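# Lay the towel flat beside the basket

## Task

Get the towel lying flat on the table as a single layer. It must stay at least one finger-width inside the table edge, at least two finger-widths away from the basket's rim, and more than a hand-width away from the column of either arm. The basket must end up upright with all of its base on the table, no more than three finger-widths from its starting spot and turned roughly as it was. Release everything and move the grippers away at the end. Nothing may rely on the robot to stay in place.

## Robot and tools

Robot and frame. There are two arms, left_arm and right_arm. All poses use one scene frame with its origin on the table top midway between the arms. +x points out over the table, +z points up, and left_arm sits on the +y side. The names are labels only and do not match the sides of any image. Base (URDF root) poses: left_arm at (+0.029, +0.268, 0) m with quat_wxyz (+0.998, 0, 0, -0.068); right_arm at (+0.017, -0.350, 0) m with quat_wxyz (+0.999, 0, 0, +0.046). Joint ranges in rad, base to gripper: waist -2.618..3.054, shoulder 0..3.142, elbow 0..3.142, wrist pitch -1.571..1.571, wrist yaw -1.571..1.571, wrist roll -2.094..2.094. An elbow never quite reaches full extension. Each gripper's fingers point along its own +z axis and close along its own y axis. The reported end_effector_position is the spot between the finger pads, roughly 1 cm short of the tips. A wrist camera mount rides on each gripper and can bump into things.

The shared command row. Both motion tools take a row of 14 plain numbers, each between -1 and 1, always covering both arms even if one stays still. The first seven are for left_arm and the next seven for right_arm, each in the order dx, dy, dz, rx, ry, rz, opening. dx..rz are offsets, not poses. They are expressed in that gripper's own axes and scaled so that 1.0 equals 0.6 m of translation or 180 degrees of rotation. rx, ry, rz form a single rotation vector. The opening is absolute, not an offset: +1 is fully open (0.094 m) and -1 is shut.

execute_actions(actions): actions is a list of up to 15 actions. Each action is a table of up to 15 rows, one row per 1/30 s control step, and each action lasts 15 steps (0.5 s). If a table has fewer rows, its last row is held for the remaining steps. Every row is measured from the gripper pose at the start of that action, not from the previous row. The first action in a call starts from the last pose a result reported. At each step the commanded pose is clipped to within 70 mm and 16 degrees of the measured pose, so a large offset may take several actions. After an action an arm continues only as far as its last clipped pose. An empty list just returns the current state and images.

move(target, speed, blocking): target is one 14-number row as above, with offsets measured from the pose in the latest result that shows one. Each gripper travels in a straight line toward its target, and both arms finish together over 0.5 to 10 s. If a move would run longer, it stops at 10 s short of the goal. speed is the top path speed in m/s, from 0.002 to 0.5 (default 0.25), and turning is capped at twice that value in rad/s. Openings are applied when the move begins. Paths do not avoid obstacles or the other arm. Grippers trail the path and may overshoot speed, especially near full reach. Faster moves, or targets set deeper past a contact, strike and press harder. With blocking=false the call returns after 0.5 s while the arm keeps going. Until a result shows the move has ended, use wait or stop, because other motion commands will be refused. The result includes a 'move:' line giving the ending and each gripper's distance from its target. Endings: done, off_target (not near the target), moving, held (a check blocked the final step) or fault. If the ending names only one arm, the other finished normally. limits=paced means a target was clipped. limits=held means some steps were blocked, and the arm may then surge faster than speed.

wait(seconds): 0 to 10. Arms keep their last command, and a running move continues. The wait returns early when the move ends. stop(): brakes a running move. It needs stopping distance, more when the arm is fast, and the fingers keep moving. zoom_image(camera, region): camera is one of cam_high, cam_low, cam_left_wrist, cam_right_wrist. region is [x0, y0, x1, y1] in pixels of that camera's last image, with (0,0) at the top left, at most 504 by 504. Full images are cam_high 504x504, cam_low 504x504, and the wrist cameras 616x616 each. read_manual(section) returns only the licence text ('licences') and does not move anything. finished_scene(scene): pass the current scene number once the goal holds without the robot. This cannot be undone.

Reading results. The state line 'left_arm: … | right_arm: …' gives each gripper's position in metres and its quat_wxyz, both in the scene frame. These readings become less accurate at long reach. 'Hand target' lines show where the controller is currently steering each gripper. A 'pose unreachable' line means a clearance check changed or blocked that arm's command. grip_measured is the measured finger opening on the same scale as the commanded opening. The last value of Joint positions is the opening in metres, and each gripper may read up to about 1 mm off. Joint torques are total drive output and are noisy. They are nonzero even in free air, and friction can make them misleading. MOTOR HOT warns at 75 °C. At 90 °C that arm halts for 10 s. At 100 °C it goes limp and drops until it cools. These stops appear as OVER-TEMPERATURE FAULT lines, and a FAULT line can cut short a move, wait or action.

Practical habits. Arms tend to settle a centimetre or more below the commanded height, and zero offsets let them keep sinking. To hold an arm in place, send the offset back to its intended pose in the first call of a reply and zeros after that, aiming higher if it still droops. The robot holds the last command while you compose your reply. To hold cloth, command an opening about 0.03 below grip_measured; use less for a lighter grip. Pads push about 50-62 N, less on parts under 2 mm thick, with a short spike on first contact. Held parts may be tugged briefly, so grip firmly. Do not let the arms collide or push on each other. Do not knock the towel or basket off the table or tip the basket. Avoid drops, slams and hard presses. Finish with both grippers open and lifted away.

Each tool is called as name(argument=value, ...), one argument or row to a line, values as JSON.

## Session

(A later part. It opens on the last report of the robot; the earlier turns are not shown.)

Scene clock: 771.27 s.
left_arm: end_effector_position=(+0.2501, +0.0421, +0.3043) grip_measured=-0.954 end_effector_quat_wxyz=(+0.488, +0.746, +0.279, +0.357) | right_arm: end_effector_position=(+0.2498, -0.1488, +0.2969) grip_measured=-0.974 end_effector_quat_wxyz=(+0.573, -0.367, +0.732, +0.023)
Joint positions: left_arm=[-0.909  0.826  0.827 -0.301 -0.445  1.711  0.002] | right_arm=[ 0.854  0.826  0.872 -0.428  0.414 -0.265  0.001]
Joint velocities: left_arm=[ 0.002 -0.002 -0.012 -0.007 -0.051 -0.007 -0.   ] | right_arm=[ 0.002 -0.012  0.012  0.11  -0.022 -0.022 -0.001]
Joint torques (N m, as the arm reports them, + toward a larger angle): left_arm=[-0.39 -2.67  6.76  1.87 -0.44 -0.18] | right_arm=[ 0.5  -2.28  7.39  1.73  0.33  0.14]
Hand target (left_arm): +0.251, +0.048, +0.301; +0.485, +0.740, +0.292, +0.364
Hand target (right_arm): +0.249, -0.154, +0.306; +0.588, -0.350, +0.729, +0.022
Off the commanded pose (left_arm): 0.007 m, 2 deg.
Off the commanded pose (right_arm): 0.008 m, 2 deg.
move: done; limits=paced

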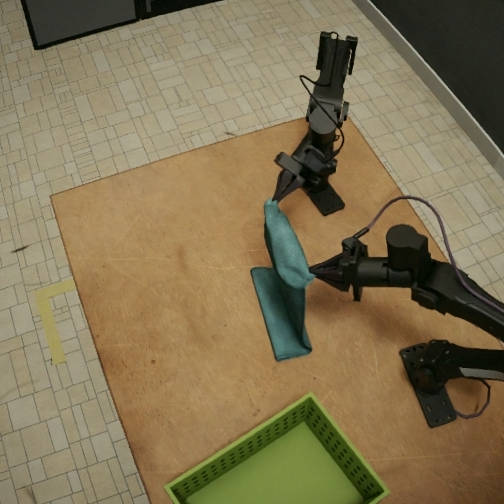

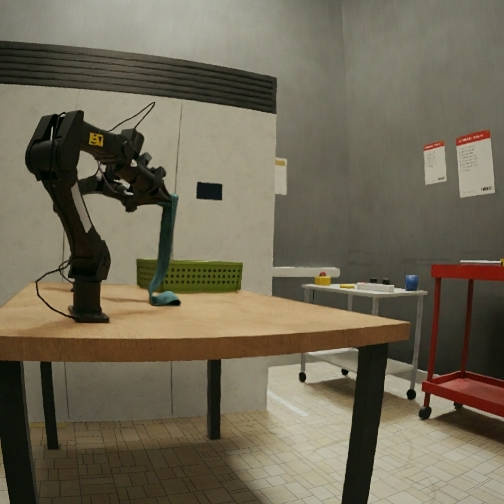

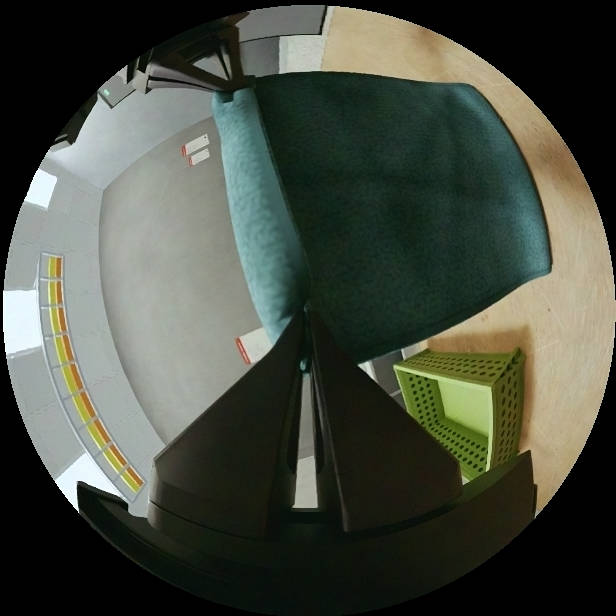

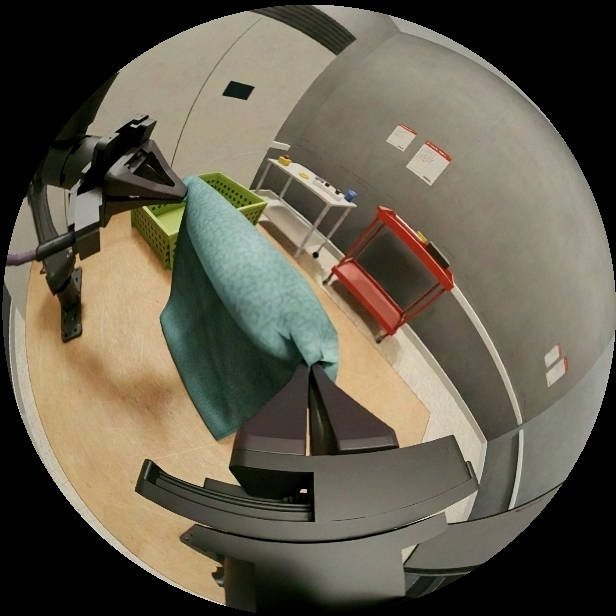

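move(
  target=[-0.079,-0.019,-0.1165,0.0752,-0.1376,0.0527,-1,0.006,0.070,-0.1237,-0.1378,0.0276,-0.0583,-1],
  speed=0.12,
)

zoom_image(
  camera="cam_low",
  region=[60, 180, 220, 330],
)

Scene clock: 788.60 s.
left_arm: end_effector_position=(+0.1693, +0.0476, +0.2945) grip_measured=-0.954 end_effector_quat_wxyz=(+0.417, +0.874, +0.151, +0.198) | right_arm: end_effector_position=(+0.1685, -0.1505, +0.2885) grip_measured=-0.974 end_effector_quat_wxyz=(+0.433, -0.550, +0.706, +0.105)
Joint positions: left_arm=[-0.938  0.821  1.103 -0.896 -0.096  1.775  0.002] | right_arm=[ 0.854  0.802  1.103 -0.948  0.038 -0.396  0.001]
Joint velocities: left_arm=[ 0.017 -0.007 -0.007 -0.007  0.037 -0.022 -0.   ] | right_arm=[ 0.012  0.012 -0.022 -0.007 -0.051 -0.051 -0.001]
Joint torques (N m, as the arm reports them, + toward a larger angle): left_arm=[-0.51  0.32 10.23  1.5   0.06  0.09] | right_arm=[-0.08 -1.02  9.64  1.4  -0.03 -0.08]
Hand target (left_arm): +0.166, +0.048, +0.300; +0.417, +0.876, +0.144, +0.194
Hand target (right_arm): +0.165, -0.153, +0.303; +0.449, -0.547, +0.698, +0.111
Off the commanded pose (left_arm): 0.007 m, 1 deg.
Off the commanded pose (right_arm): 0.015 m, 2 deg.
move: off_target (right_arm)

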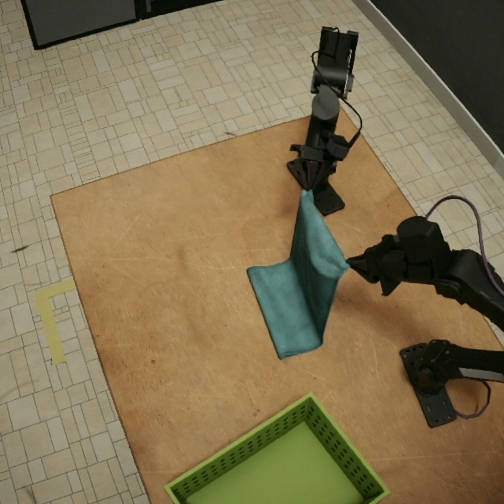

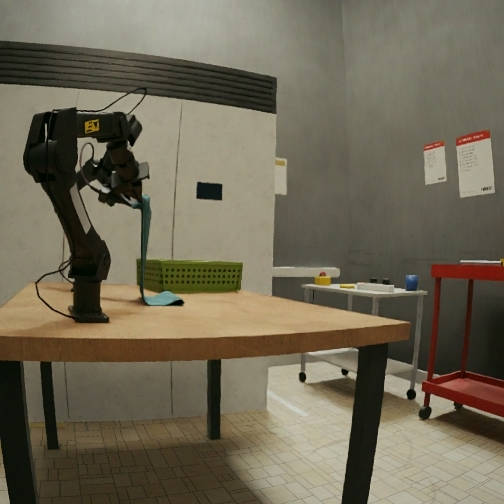

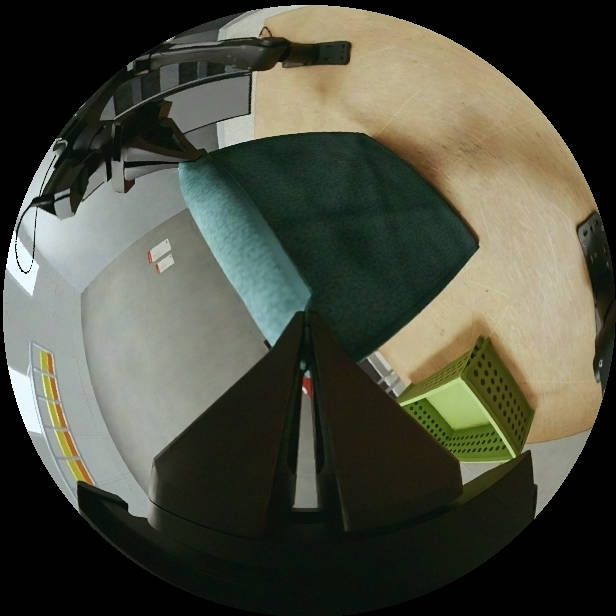

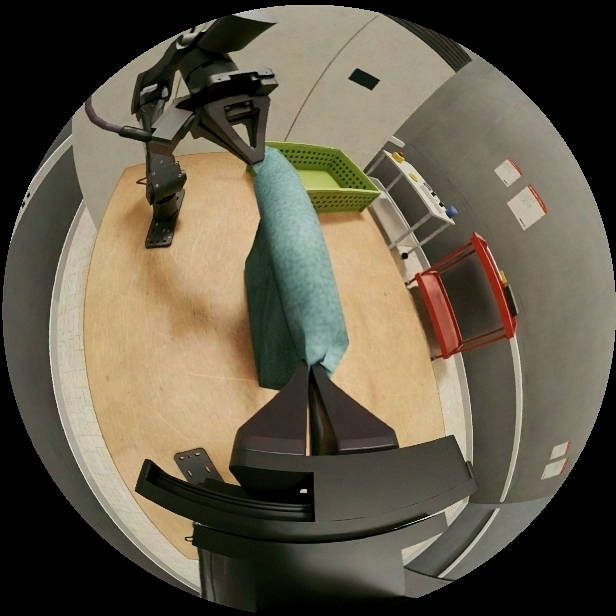

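Region (60, 180, 220, 330) of cam_low's 504x504 image, scaled by 3.150, with more detail than that image has; it fills the top 472 rows of this view, and the rest is white.

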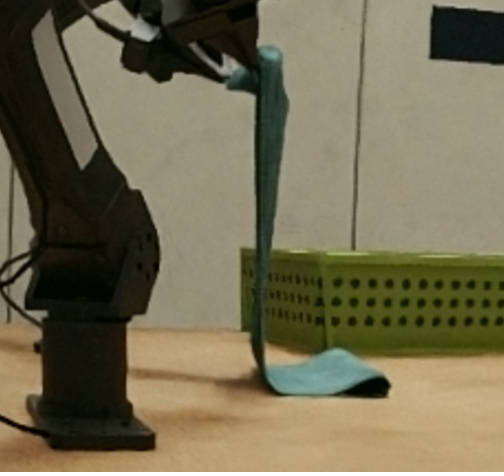

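zoom_image(
  camera="cam_high",
  region=[230, 240, 350, 370],
)

zoom_image(
  camera="cam_low",
  region=[130, 270, 200, 320],
)

Region (230, 240, 350, 370) of cam_high's 504x504 image, scaled by 3.877, with more detail than that image has; it fills the left 465 columns of this view, and the rest is white.

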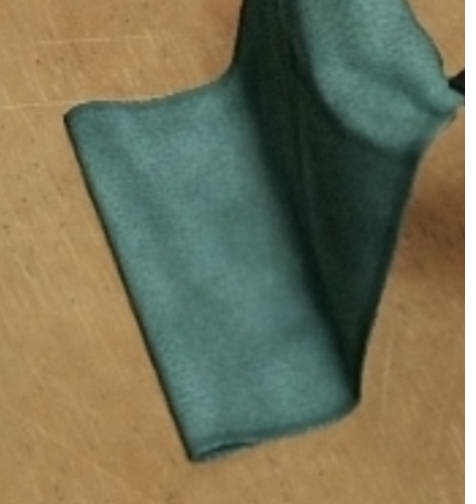

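Region (130, 270, 200, 320) of cam_low's 504x504 image, scaled by 7.200, with more detail than that image has; it fills the top 360 rows of this view, and the rest is white.

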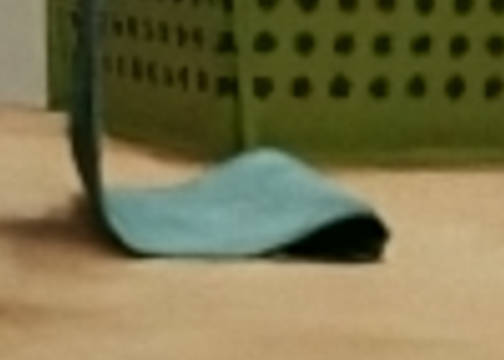

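move(
  target=[-0.0642,0.0438,-0.0807,-0.0123,-0.044,0.032,-1,-0.0566,0.0496,-0.097,-0.0405,-0.0183,-0.0335,-1],
  speed=0.1,
)

zoom_image(
  camera="cam_low",
  region=[60, 180, 220, 330],
)

Scene clock: 819.60 s.
left_arm: end_effector_position=(+0.1157, +0.0460, +0.3309) grip_measured=-0.954 end_effector_quat_wxyz=(+0.437, +0.883, +0.068, +0.160) | right_arm: end_effector_position=(+0.1151, -0.1543, +0.3327) grip_measured=-0.974 end_effector_quat_wxyz=(+0.419, -0.610, +0.657, +0.143)
Joint positions: left_arm=[-1.16   0.821  1.27  -1.057 -0.125  1.758  0.002] | right_arm=[ 1.057  0.813  1.33  -1.17   0.056 -0.377  0.001]
Joint velocities: left_arm=[ 0.002  0.002 -0.007 -0.007 -0.007  0.007  0.   ] | right_arm=[-0.027 -0.007  0.002 -0.007  0.007  0.022  0.   ]
Joint torques (N m, as the arm reports them, + toward a larger angle): left_arm=[-0.52  1.31  9.47  1.5  -0.23 -0.1 ] | right_arm=[0.86 2.15 8.53 1.42 0.09 0.05]
Hand target (left_arm): +0.116, +0.048, +0.335; +0.434, +0.883, +0.074, +0.161
Hand target (right_arm): +0.115, -0.152, +0.339; -0.422, +0.608, -0.656, -0.144
Off the commanded pose (left_arm): 0.004 m, 1 deg.
Off the commanded pose (right_arm): 0.006 m, 0 deg.
move: done

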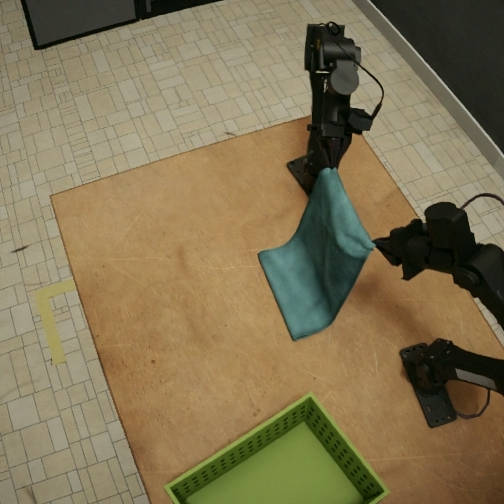

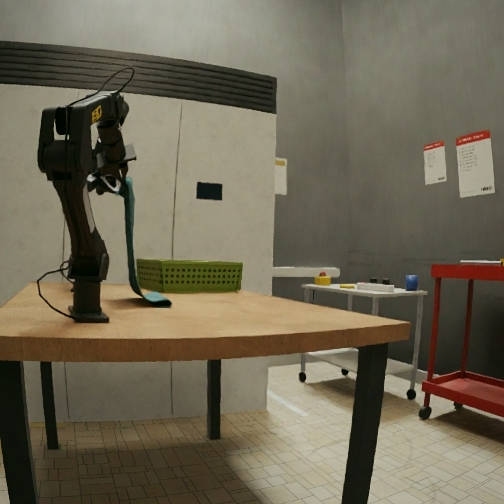

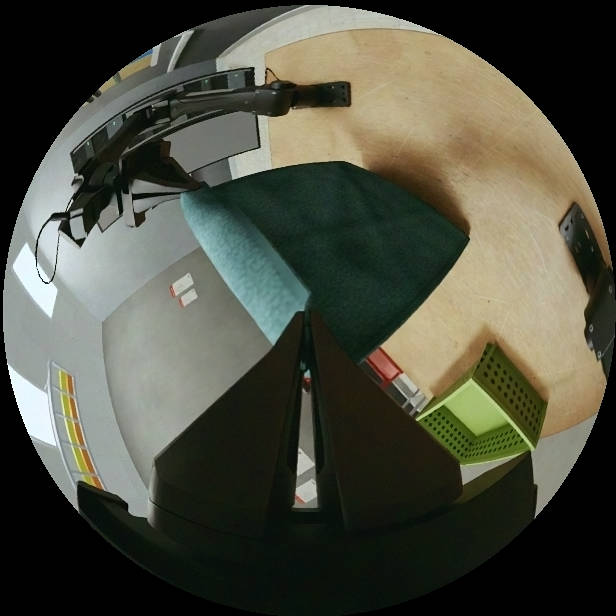

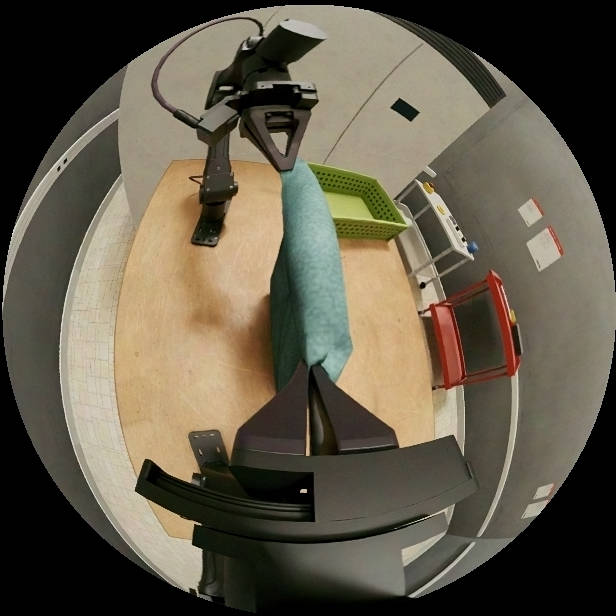

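Region (60, 180, 220, 330) of cam_low's 504x504 image, scaled by 3.150, with more detail than that image has; it fills the top 472 rows of this view, and the rest is white.

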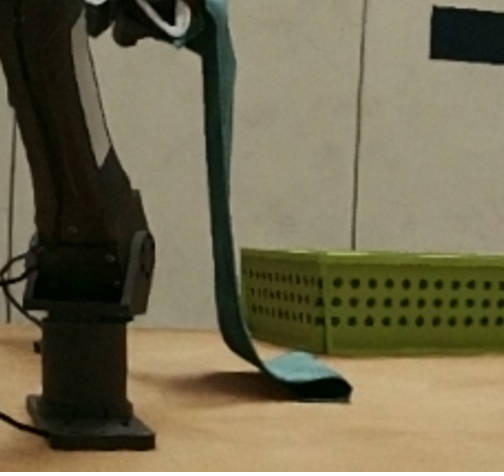

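move(
  target=[-0.083,0.0025,-0.035,-0.0124,-0.0442,0.0317,-1,-0.0168,0.0793,-0.0358,-0.0404,-0.018,-0.0338,-1],
  speed=0.1,
)

zoom_image(
  camera="cam_low",
  region=[60, 180, 220, 330],
)

Scene clock: 833.60 s.
left_arm: end_effector_position=(+0.0616, +0.0409, +0.3281) grip_measured=-0.954 end_effector_quat_wxyz=(+0.444, +0.887, -0.016, +0.121) | right_arm: end_effector_position=(+0.0631, -0.1477, +0.3205) grip_measured=-0.974 end_effector_quat_wxyz=(-0.381, +0.677, -0.607, -0.168)
Joint positions: left_arm=[-1.479  0.807  1.27  -1.097 -0.237  1.682  0.002] | right_arm=[ 1.413  0.813  1.33  -1.244  0.188 -0.26   0.001]
Joint velocities: left_arm=[-0.022 -0.002  0.017  0.051 -0.007 -0.037 -0.   ] | right_arm=[-0.032  0.002 -0.007  0.051  0.037  0.022  0.   ]
Joint torques (N m, as the arm reports them, + toward a larger angle): left_arm=[-0.62 -1.05  7.97  1.55 -0.18 -0.12] | right_arm=[ 0.82 -0.76  8.9   1.36  0.13  0.05]
Hand target (left_arm): +0.062, +0.048, +0.334; +0.451, +0.884, -0.010, +0.121
Hand target (right_arm): +0.063, -0.153, +0.338; -0.404, +0.664, -0.602, -0.183
Off the commanded pose (left_arm): 0.009 m, 1 deg.
Off the commanded pose (right_arm): 0.018 m, 3 deg.
move: off_target (right_arm)

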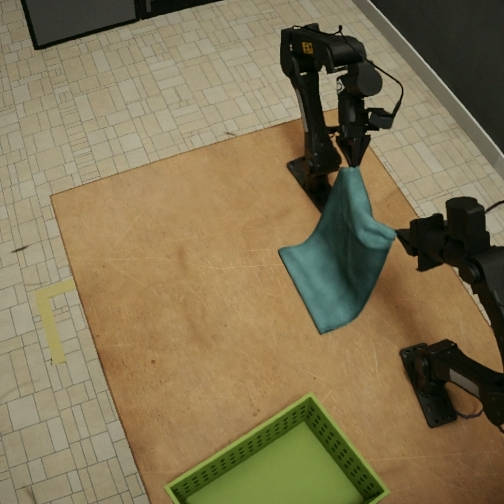

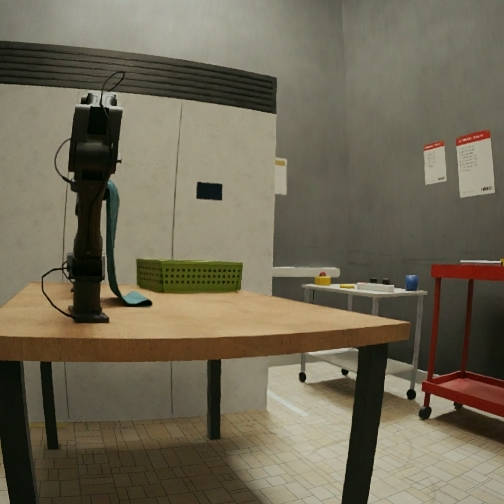

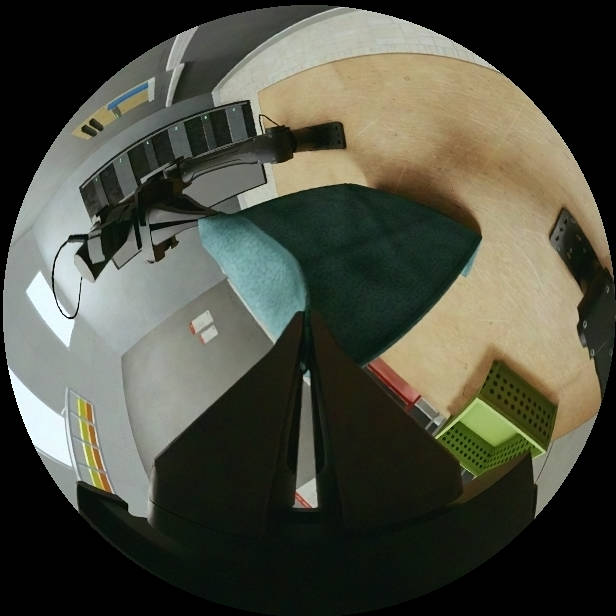

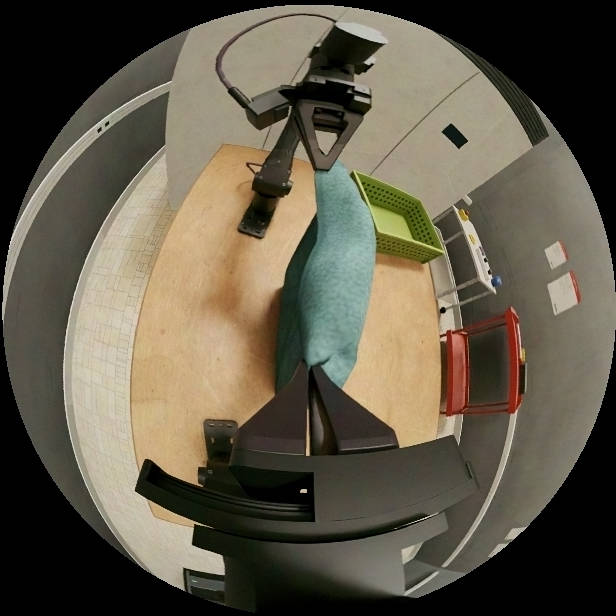

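Region (60, 180, 220, 330) of cam_low's 504x504 image, scaled by 3.150, with more detail than that image has; it fills the top 472 rows of this view, and the rest is white.

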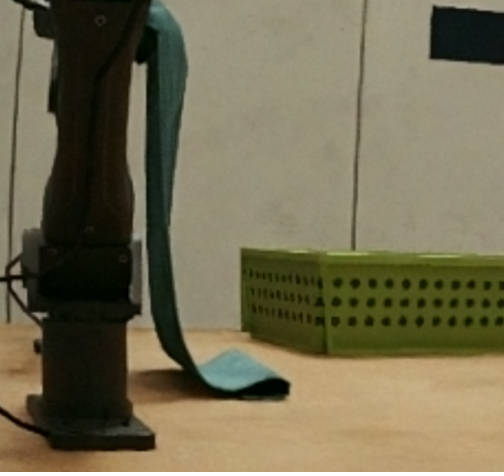

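move(
  target=[0.2018,0.0036,0.0069,0.0255,0.0873,-0.064,-1,-0.001,-0.2063,-0.0025,0.0769,0.0348,0.0728,-1],
  speed=0.18,
)

zoom_image(
  camera="cam_low",
  region=[60, 160, 240, 330],
)

Scene clock: 850.53 s.
left_arm: end_effector_position=(+0.1788, +0.0459, +0.3429) grip_measured=-0.954 end_effector_quat_wxyz=(+0.405, +0.882, +0.142, +0.193) | right_arm: end_effector_position=(+0.1763, -0.1527, +0.3524) grip_measured=-0.974 end_effector_quat_wxyz=(+0.399, -0.565, +0.716, +0.090)
Joint positions: left_arm=[-0.862  0.969  1.392 -1.064 -0.025  1.837  0.002] | right_arm=[ 0.796  1.032  1.545 -1.241 -0.003 -0.448  0.001]
Joint velocities: left_arm=[ 0.007 -0.007  0.002 -0.007  0.022  0.007  0.   ] | right_arm=[ 0.007 -0.007  0.007 -0.007  0.022  0.007  0.001]
Joint torques (N m, as the arm reports them, + toward a larger angle): left_arm=[ 0.56 -0.63  9.81  1.62  0.1   0.12] | right_arm=[-0.88  0.51  8.77  1.41 -0.1  -0.05]
Hand target (left_arm): +0.179, +0.046, +0.353; +0.414, +0.878, +0.139, +0.195
Hand target (right_arm): +0.179, -0.151, +0.361; +0.407, -0.562, +0.713, +0.093
Off the commanded pose (left_arm): 0.012 m, 2 deg.
Off the commanded pose (right_arm): 0.009 m, 1 deg.
move: off_target (left_arm)

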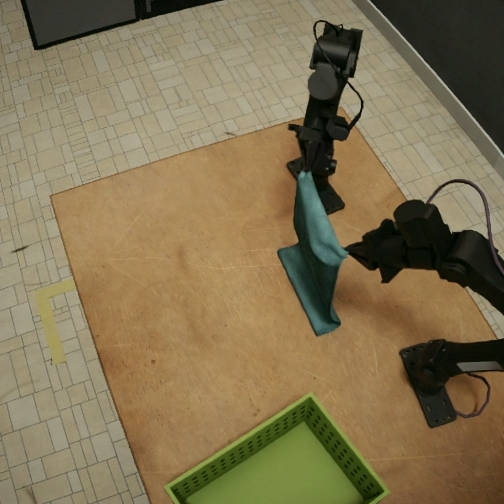

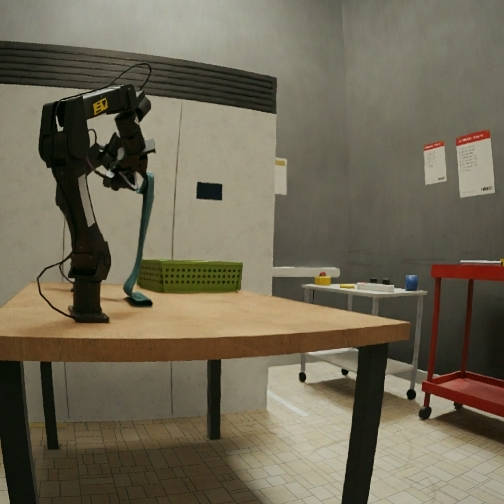

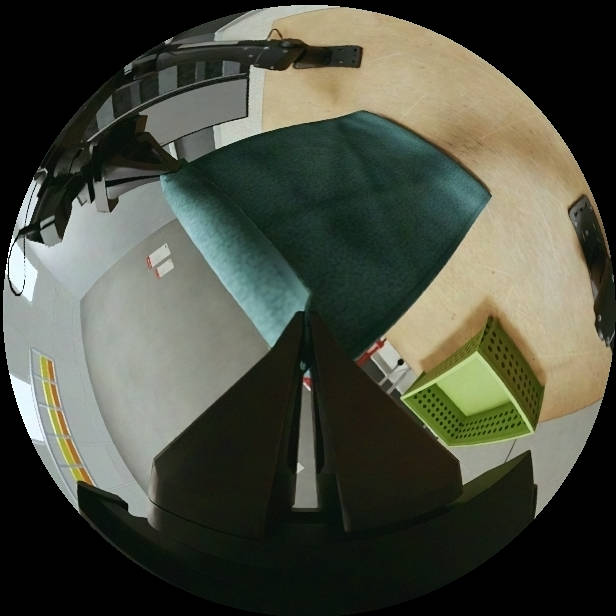

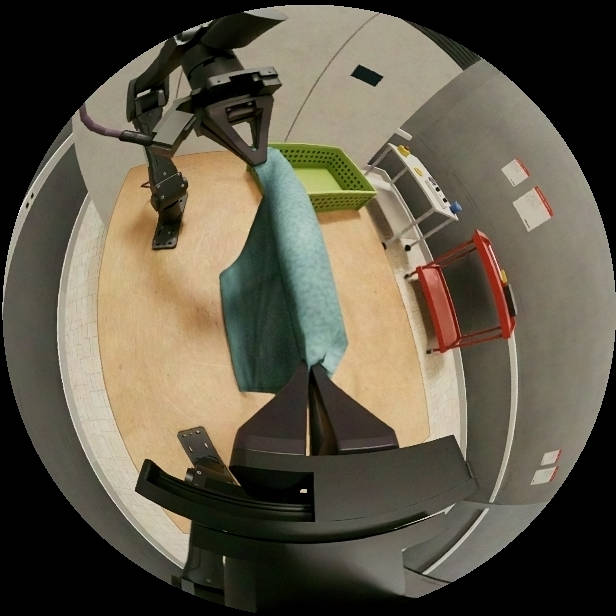

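Region (60, 160, 240, 330) of cam_low's 504x504 image, scaled by 2.800, with more detail than that image has.

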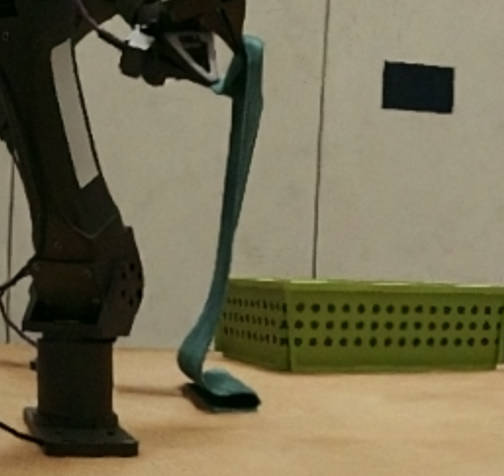

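move(
  target=[0.2185,0.006,0.1262,0.0225,0.0769,-0.0596,-1,0.007,-0.2165,0.1405,0.0673,0.0322,0.0664,-1],
  speed=0.18,
)

zoom_image(
  camera="cam_low",
  region=[80, 160, 280, 330],
)

Scene clock: 860.00 s.
left_arm: end_effector_position=(+0.3234, +0.0434, +0.3144) grip_measured=-0.954 end_effector_quat_wxyz=(+0.360, +0.860, +0.271, +0.239) | right_arm: end_effector_position=(+0.3213, -0.1494, +0.3204) grip_measured=-0.974 end_effector_quat_wxyz=(+0.388, -0.461, +0.797, +0.028)
Joint positions: left_arm=[-0.505  1.283  1.444 -0.838  0.03   1.877  0.002] | right_arm=[ 0.481  1.354  1.597 -1.014 -0.018 -0.469  0.001]
Joint velocities: left_arm=[-0.012  0.007 -0.002 -0.007 -0.022 -0.022 -0.001] | right_arm=[-0.017 -0.002 -0.012  0.037 -0.037 -0.168 -0.   ]
Joint torques (N m, as the arm reports them, + toward a larger angle): left_arm=[ 0.55 -4.86 10.96  1.71 -0.13 -0.07] | right_arm=[-0.82 -3.55  9.74  1.5   0.1   0.07]
Hand target (left_arm): +0.328, +0.046, +0.329; +0.369, +0.850, +0.279, +0.253
Hand target (right_arm): +0.329, -0.152, +0.334; +0.409, -0.448, +0.795, +0.024
Off the commanded pose (left_arm): 0.017 m, 3 deg.
Off the commanded pose (right_arm): 0.017 m, 3 deg.
move: off_target (left_arm, right_arm)

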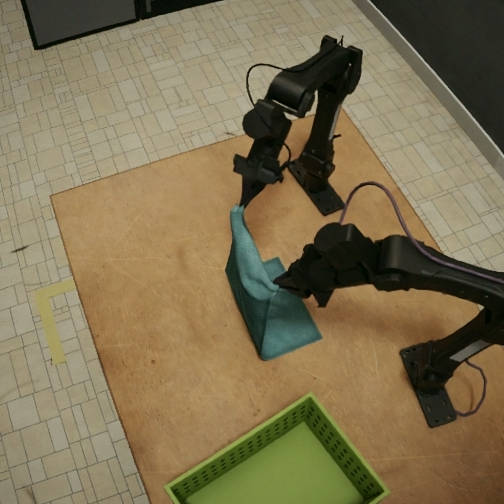

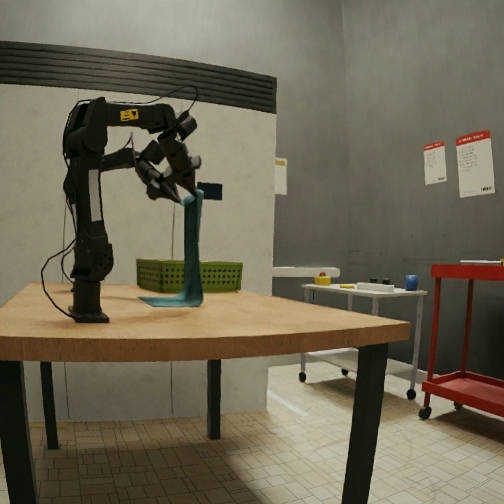

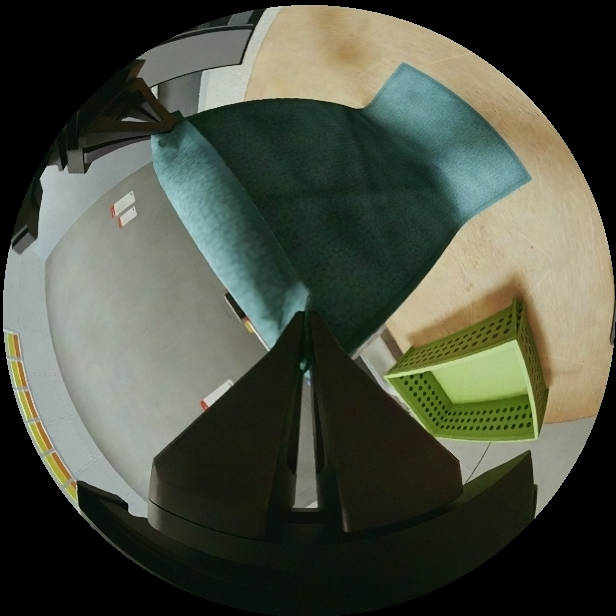

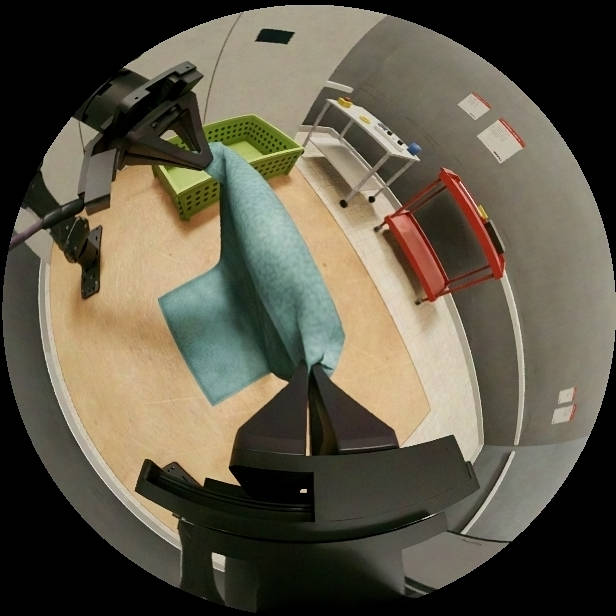

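Region (80, 160, 280, 330) of cam_low's 504x504 image, scaled by 2.520, with more detail than that image has; it fills the top 428 rows of this view, and the rest is white.

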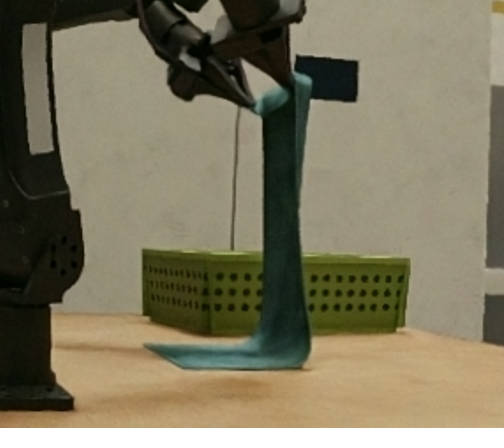

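zoom_image(
  camera="cam_high",
  region=[190, 180, 350, 370],
)

Region (190, 180, 350, 370) of cam_high's 504x504 image, scaled by 2.653, with more detail than that image has; it fills the left 424 columns of this view, and the rest is white.

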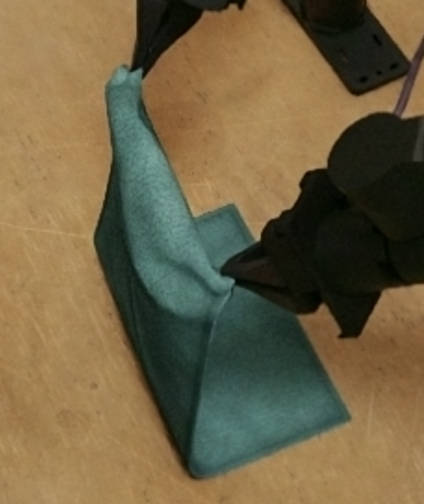

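move(
  target=[0.2555,-0.1947,0.5443,0.0626,0.0586,-0.068,-1,0.1597,-0.222,0.5728,0.0424,0.0451,0.0598,-1],
  speed=0.18,
)

zoom_image(
  camera="cam_high",
  region=[60, 150, 360, 400],
)

Scene clock: 905.20 s.
left_arm: end_effector_position=(+0.5915, +0.0405, +0.0469) grip_measured=-0.954 end_effector_quat_wxyz=(+0.271, +0.840, +0.403, +0.241) | right_arm: end_effector_position=(+0.5858, -0.1505, +0.0443) grip_measured=-0.974 end_effector_quat_wxyz=(+0.340, -0.372, +0.864, -0.015)
Joint positions: left_arm=[-0.248  2.323  1.755 -0.26   0.01   1.859  0.002] | right_arm=[ 0.239  2.336  1.799 -0.341 -0.02  -0.477  0.001]
Joint velocities: left_arm=[-0.007 -0.007  0.007 -0.022 -0.037 -0.037  0.   ] | right_arm=[ 0.002  0.002  0.017  0.081  0.11  -0.007  0.001]
Joint torques (N m, as the arm reports them, + toward a larger angle): left_arm=[  0.7  -15.4   10.59   1.31  -0.16  -0.11] | right_arm=[ -0.78 -12.08   9.99   1.26   0.16   0.08]
Hand target (left_arm): +0.598, +0.046, +0.054; +0.270, +0.833, +0.414, +0.249
Hand target (right_arm): +0.597, -0.157, +0.060; +0.357, -0.360, +0.862, -0.024
Off the commanded pose (left_arm): 0.016 m, 2 deg.
Off the commanded pose (right_arm): 0.022 m, 3 deg.
move: off_target (left_arm, right_arm)

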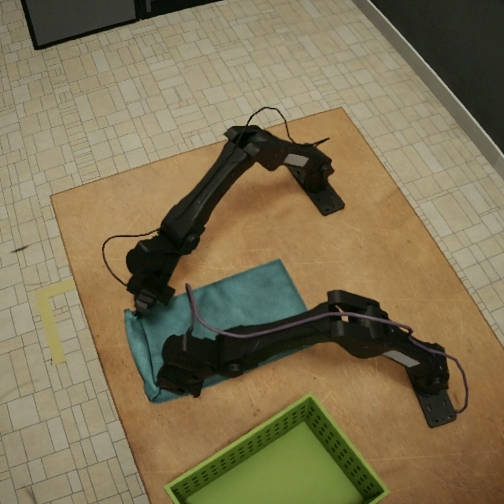

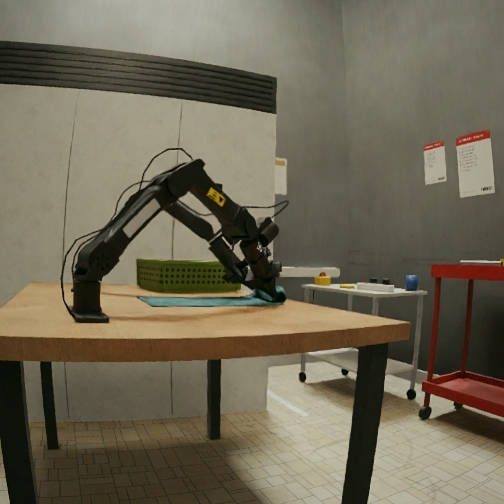

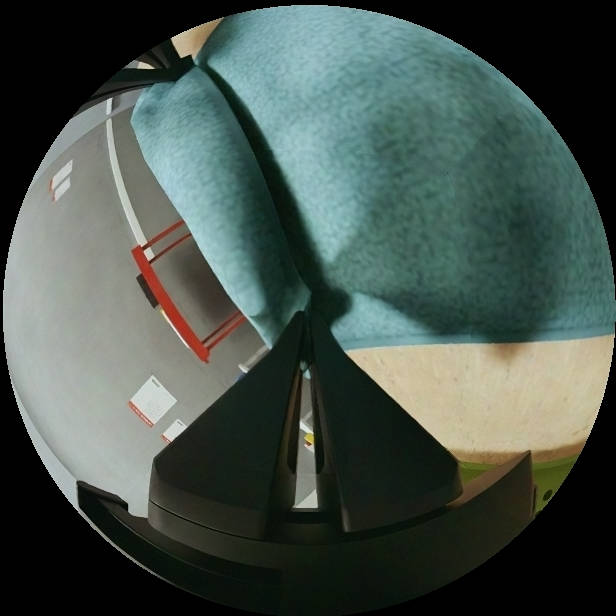

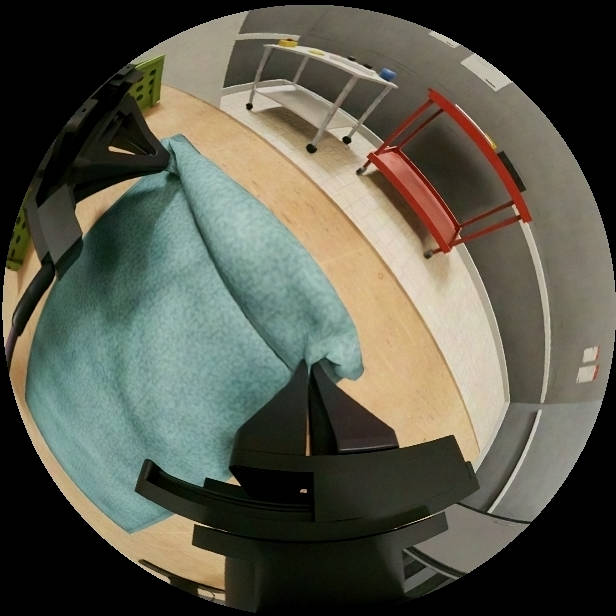

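Region (60, 150, 360, 400) of cam_high's 504x504 image, scaled by 1.680, with more detail than that image has.

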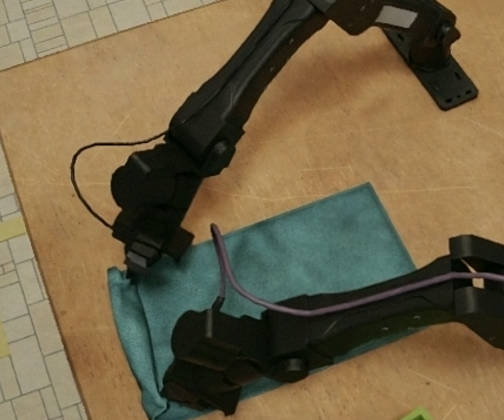

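move(
  target=[0.0687,0.0602,0.0592,0,0,0,-1,-0.0587,-0.0847,0.0572,0,0,0,-1],
  speed=0.1,
)

Scene clock: 918.23 s.
left_arm: end_effector_position=(+0.6541, +0.0418, +0.0514) grip_measured=-0.954 end_effector_quat_wxyz=(+0.274, +0.838, +0.403, +0.243) | right_arm: end_effector_position=(+0.6525, -0.1509, +0.0438) grip_measured=-0.974 end_effector_quat_wxyz=(+0.335, -0.374, +0.864, -0.014)
Joint positions: left_arm=[-0.203  2.59   2.255 -0.486  0.04   1.891  0.002] | right_arm=[ 0.199  2.686  2.452 -0.654 -0.048 -0.511  0.001]
Joint velocities: left_arm=[-0.007  0.007  0.012 -0.022 -0.022 -0.037 -0.   ] | right_arm=[-0.007 -0.017 -0.007 -0.051 -0.037  0.051 -0.   ]
Joint torques (N m, as the arm reports them, + toward a larger angle): left_arm=[  0.67 -16.74  10.99   1.3    0.1    0.1 ] | right_arm=[ -0.9  -13.21  10.42   1.07  -0.07  -0.05]
Hand target (left_arm): +0.656, +0.045, +0.052; +0.272, +0.840, +0.403, +0.241
Hand target (right_arm): +0.656, -0.156, +0.052; +0.340, -0.372, +0.863, -0.016
Off the commanded pose (left_arm): 0.004 m, 0 deg.
Off the commanded pose (right_arm): 0.011 m, 1 deg.
move: off_target (right_arm)

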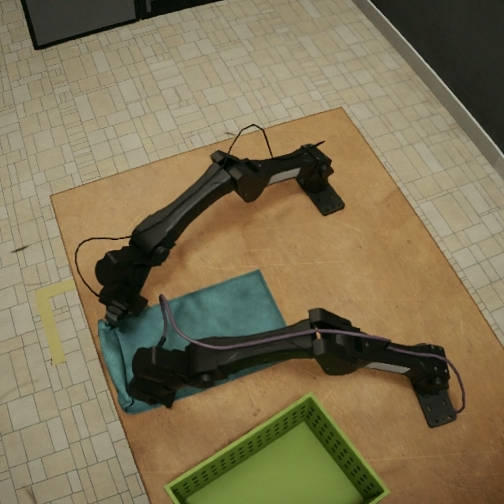

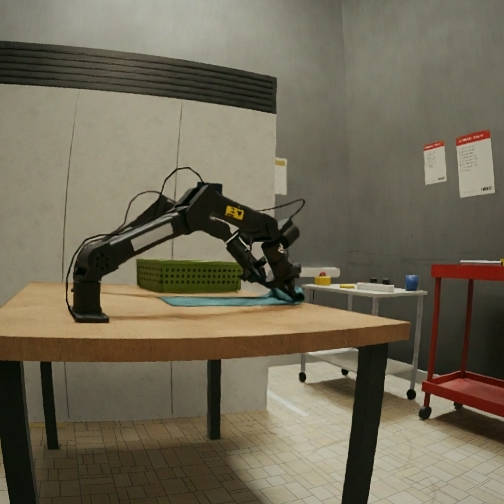

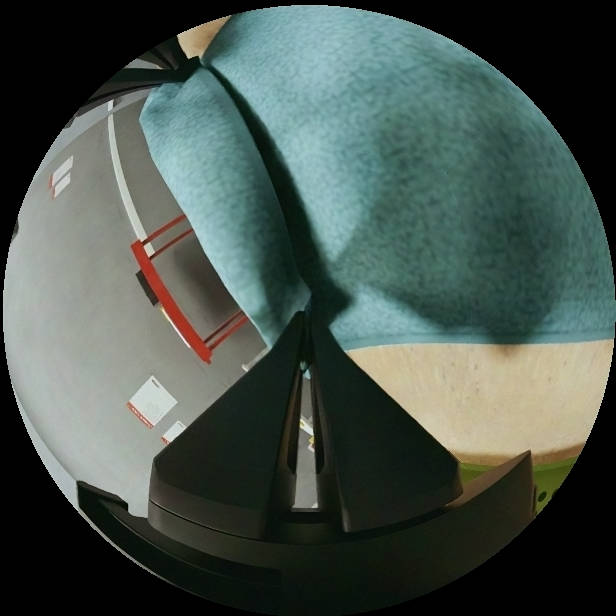

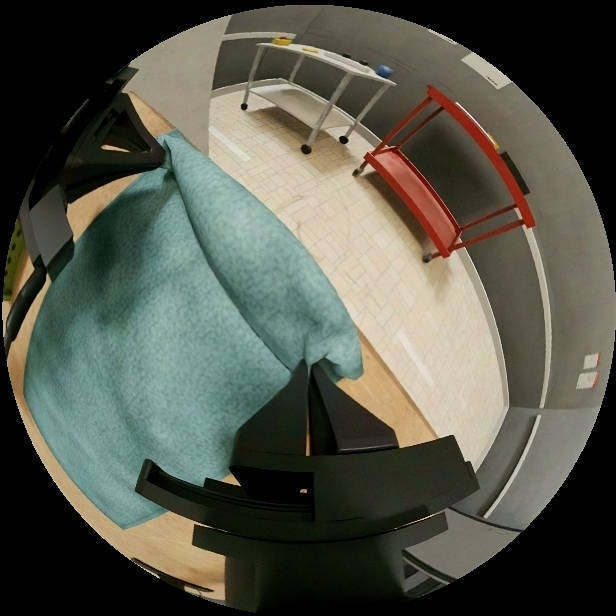

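execute_actions(
  actions=[
    [[-0.0047,-0.0162,0.0184,0,0,0,-1,0.0096,0.0047,0.0128,0,0,0,-1]],
    [[0,0,0,0,0,0,-0.3,0,0,0,0,0,0,-0.3]],
    [[0,0,-0.1,0,0,0,-0.3,0,0,-0.1,0,0,0,-0.3]],
  ],
)

Scene clock: 924.97 s.
left_arm: end_effector_position=(+0.6270, +0.0512, +0.1178) grip_measured=-0.302 end_effector_quat_wxyz=(+0.303, +0.824, +0.395, +0.271) | right_arm: end_effector_position=(+0.6156, -0.1615, +0.0703) grip_measured=-0.302 end_effector_quat_wxyz=(+0.325, -0.376, +0.868, -0.012)
Joint positions: left_arm=[-0.203  2.328  1.984 -0.39   0.04   1.891  0.033] | right_arm=[ 0.199  2.452  2.132 -0.59  -0.05  -0.511  0.033]
Joint velocities: left_arm=[-0.012  0.007 -0.11  -0.051 -0.022  0.037  0.   ] | right_arm=[-0.007 -0.007 -0.1   -0.066 -0.037 -0.007  0.001]
Joint torques (N m, as the arm reports them, + toward a larger angle): left_arm=[  0.39 -15.03   6.18   1.52   0.08   0.06] | right_arm=[ -0.46 -14.15   7.36   1.26  -0.04  -0.06]
Hand target (left_arm): +0.620, +0.057, +0.096; +0.286, +0.833, +0.400, +0.254
Hand target (right_arm): +0.618, -0.164, +0.084; +0.339, -0.374, +0.863, -0.014
Off the commanded pose (left_arm): 0.024 m, 3 deg.
Off the commanded pose (right_arm): 0.014 m, 2 deg.

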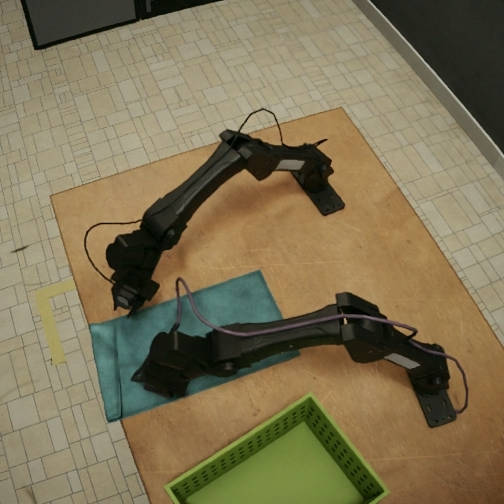

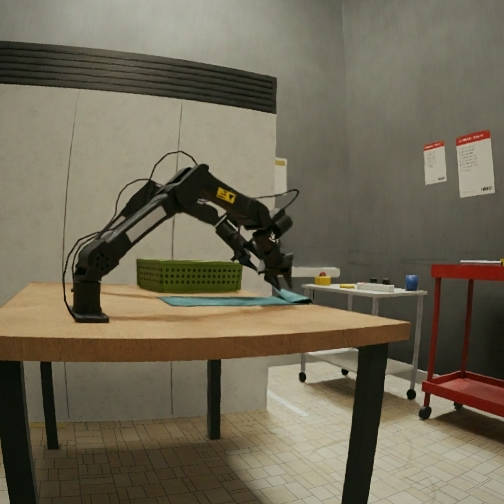

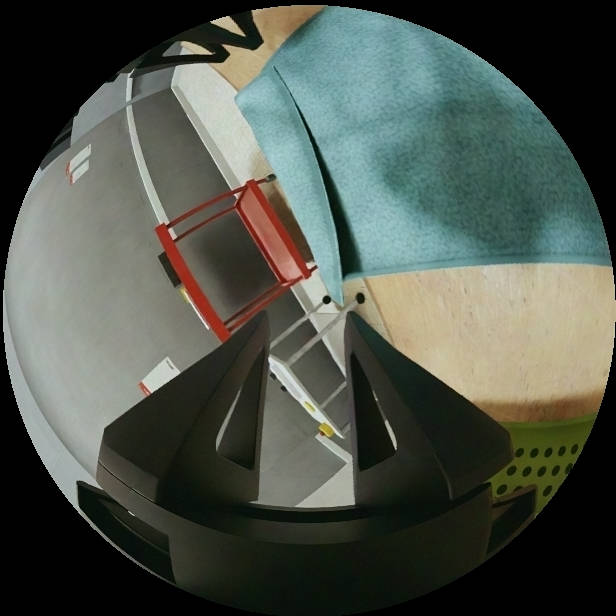

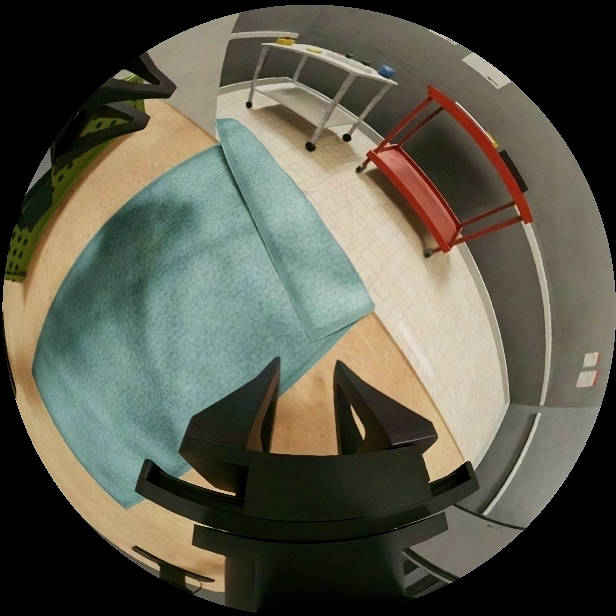

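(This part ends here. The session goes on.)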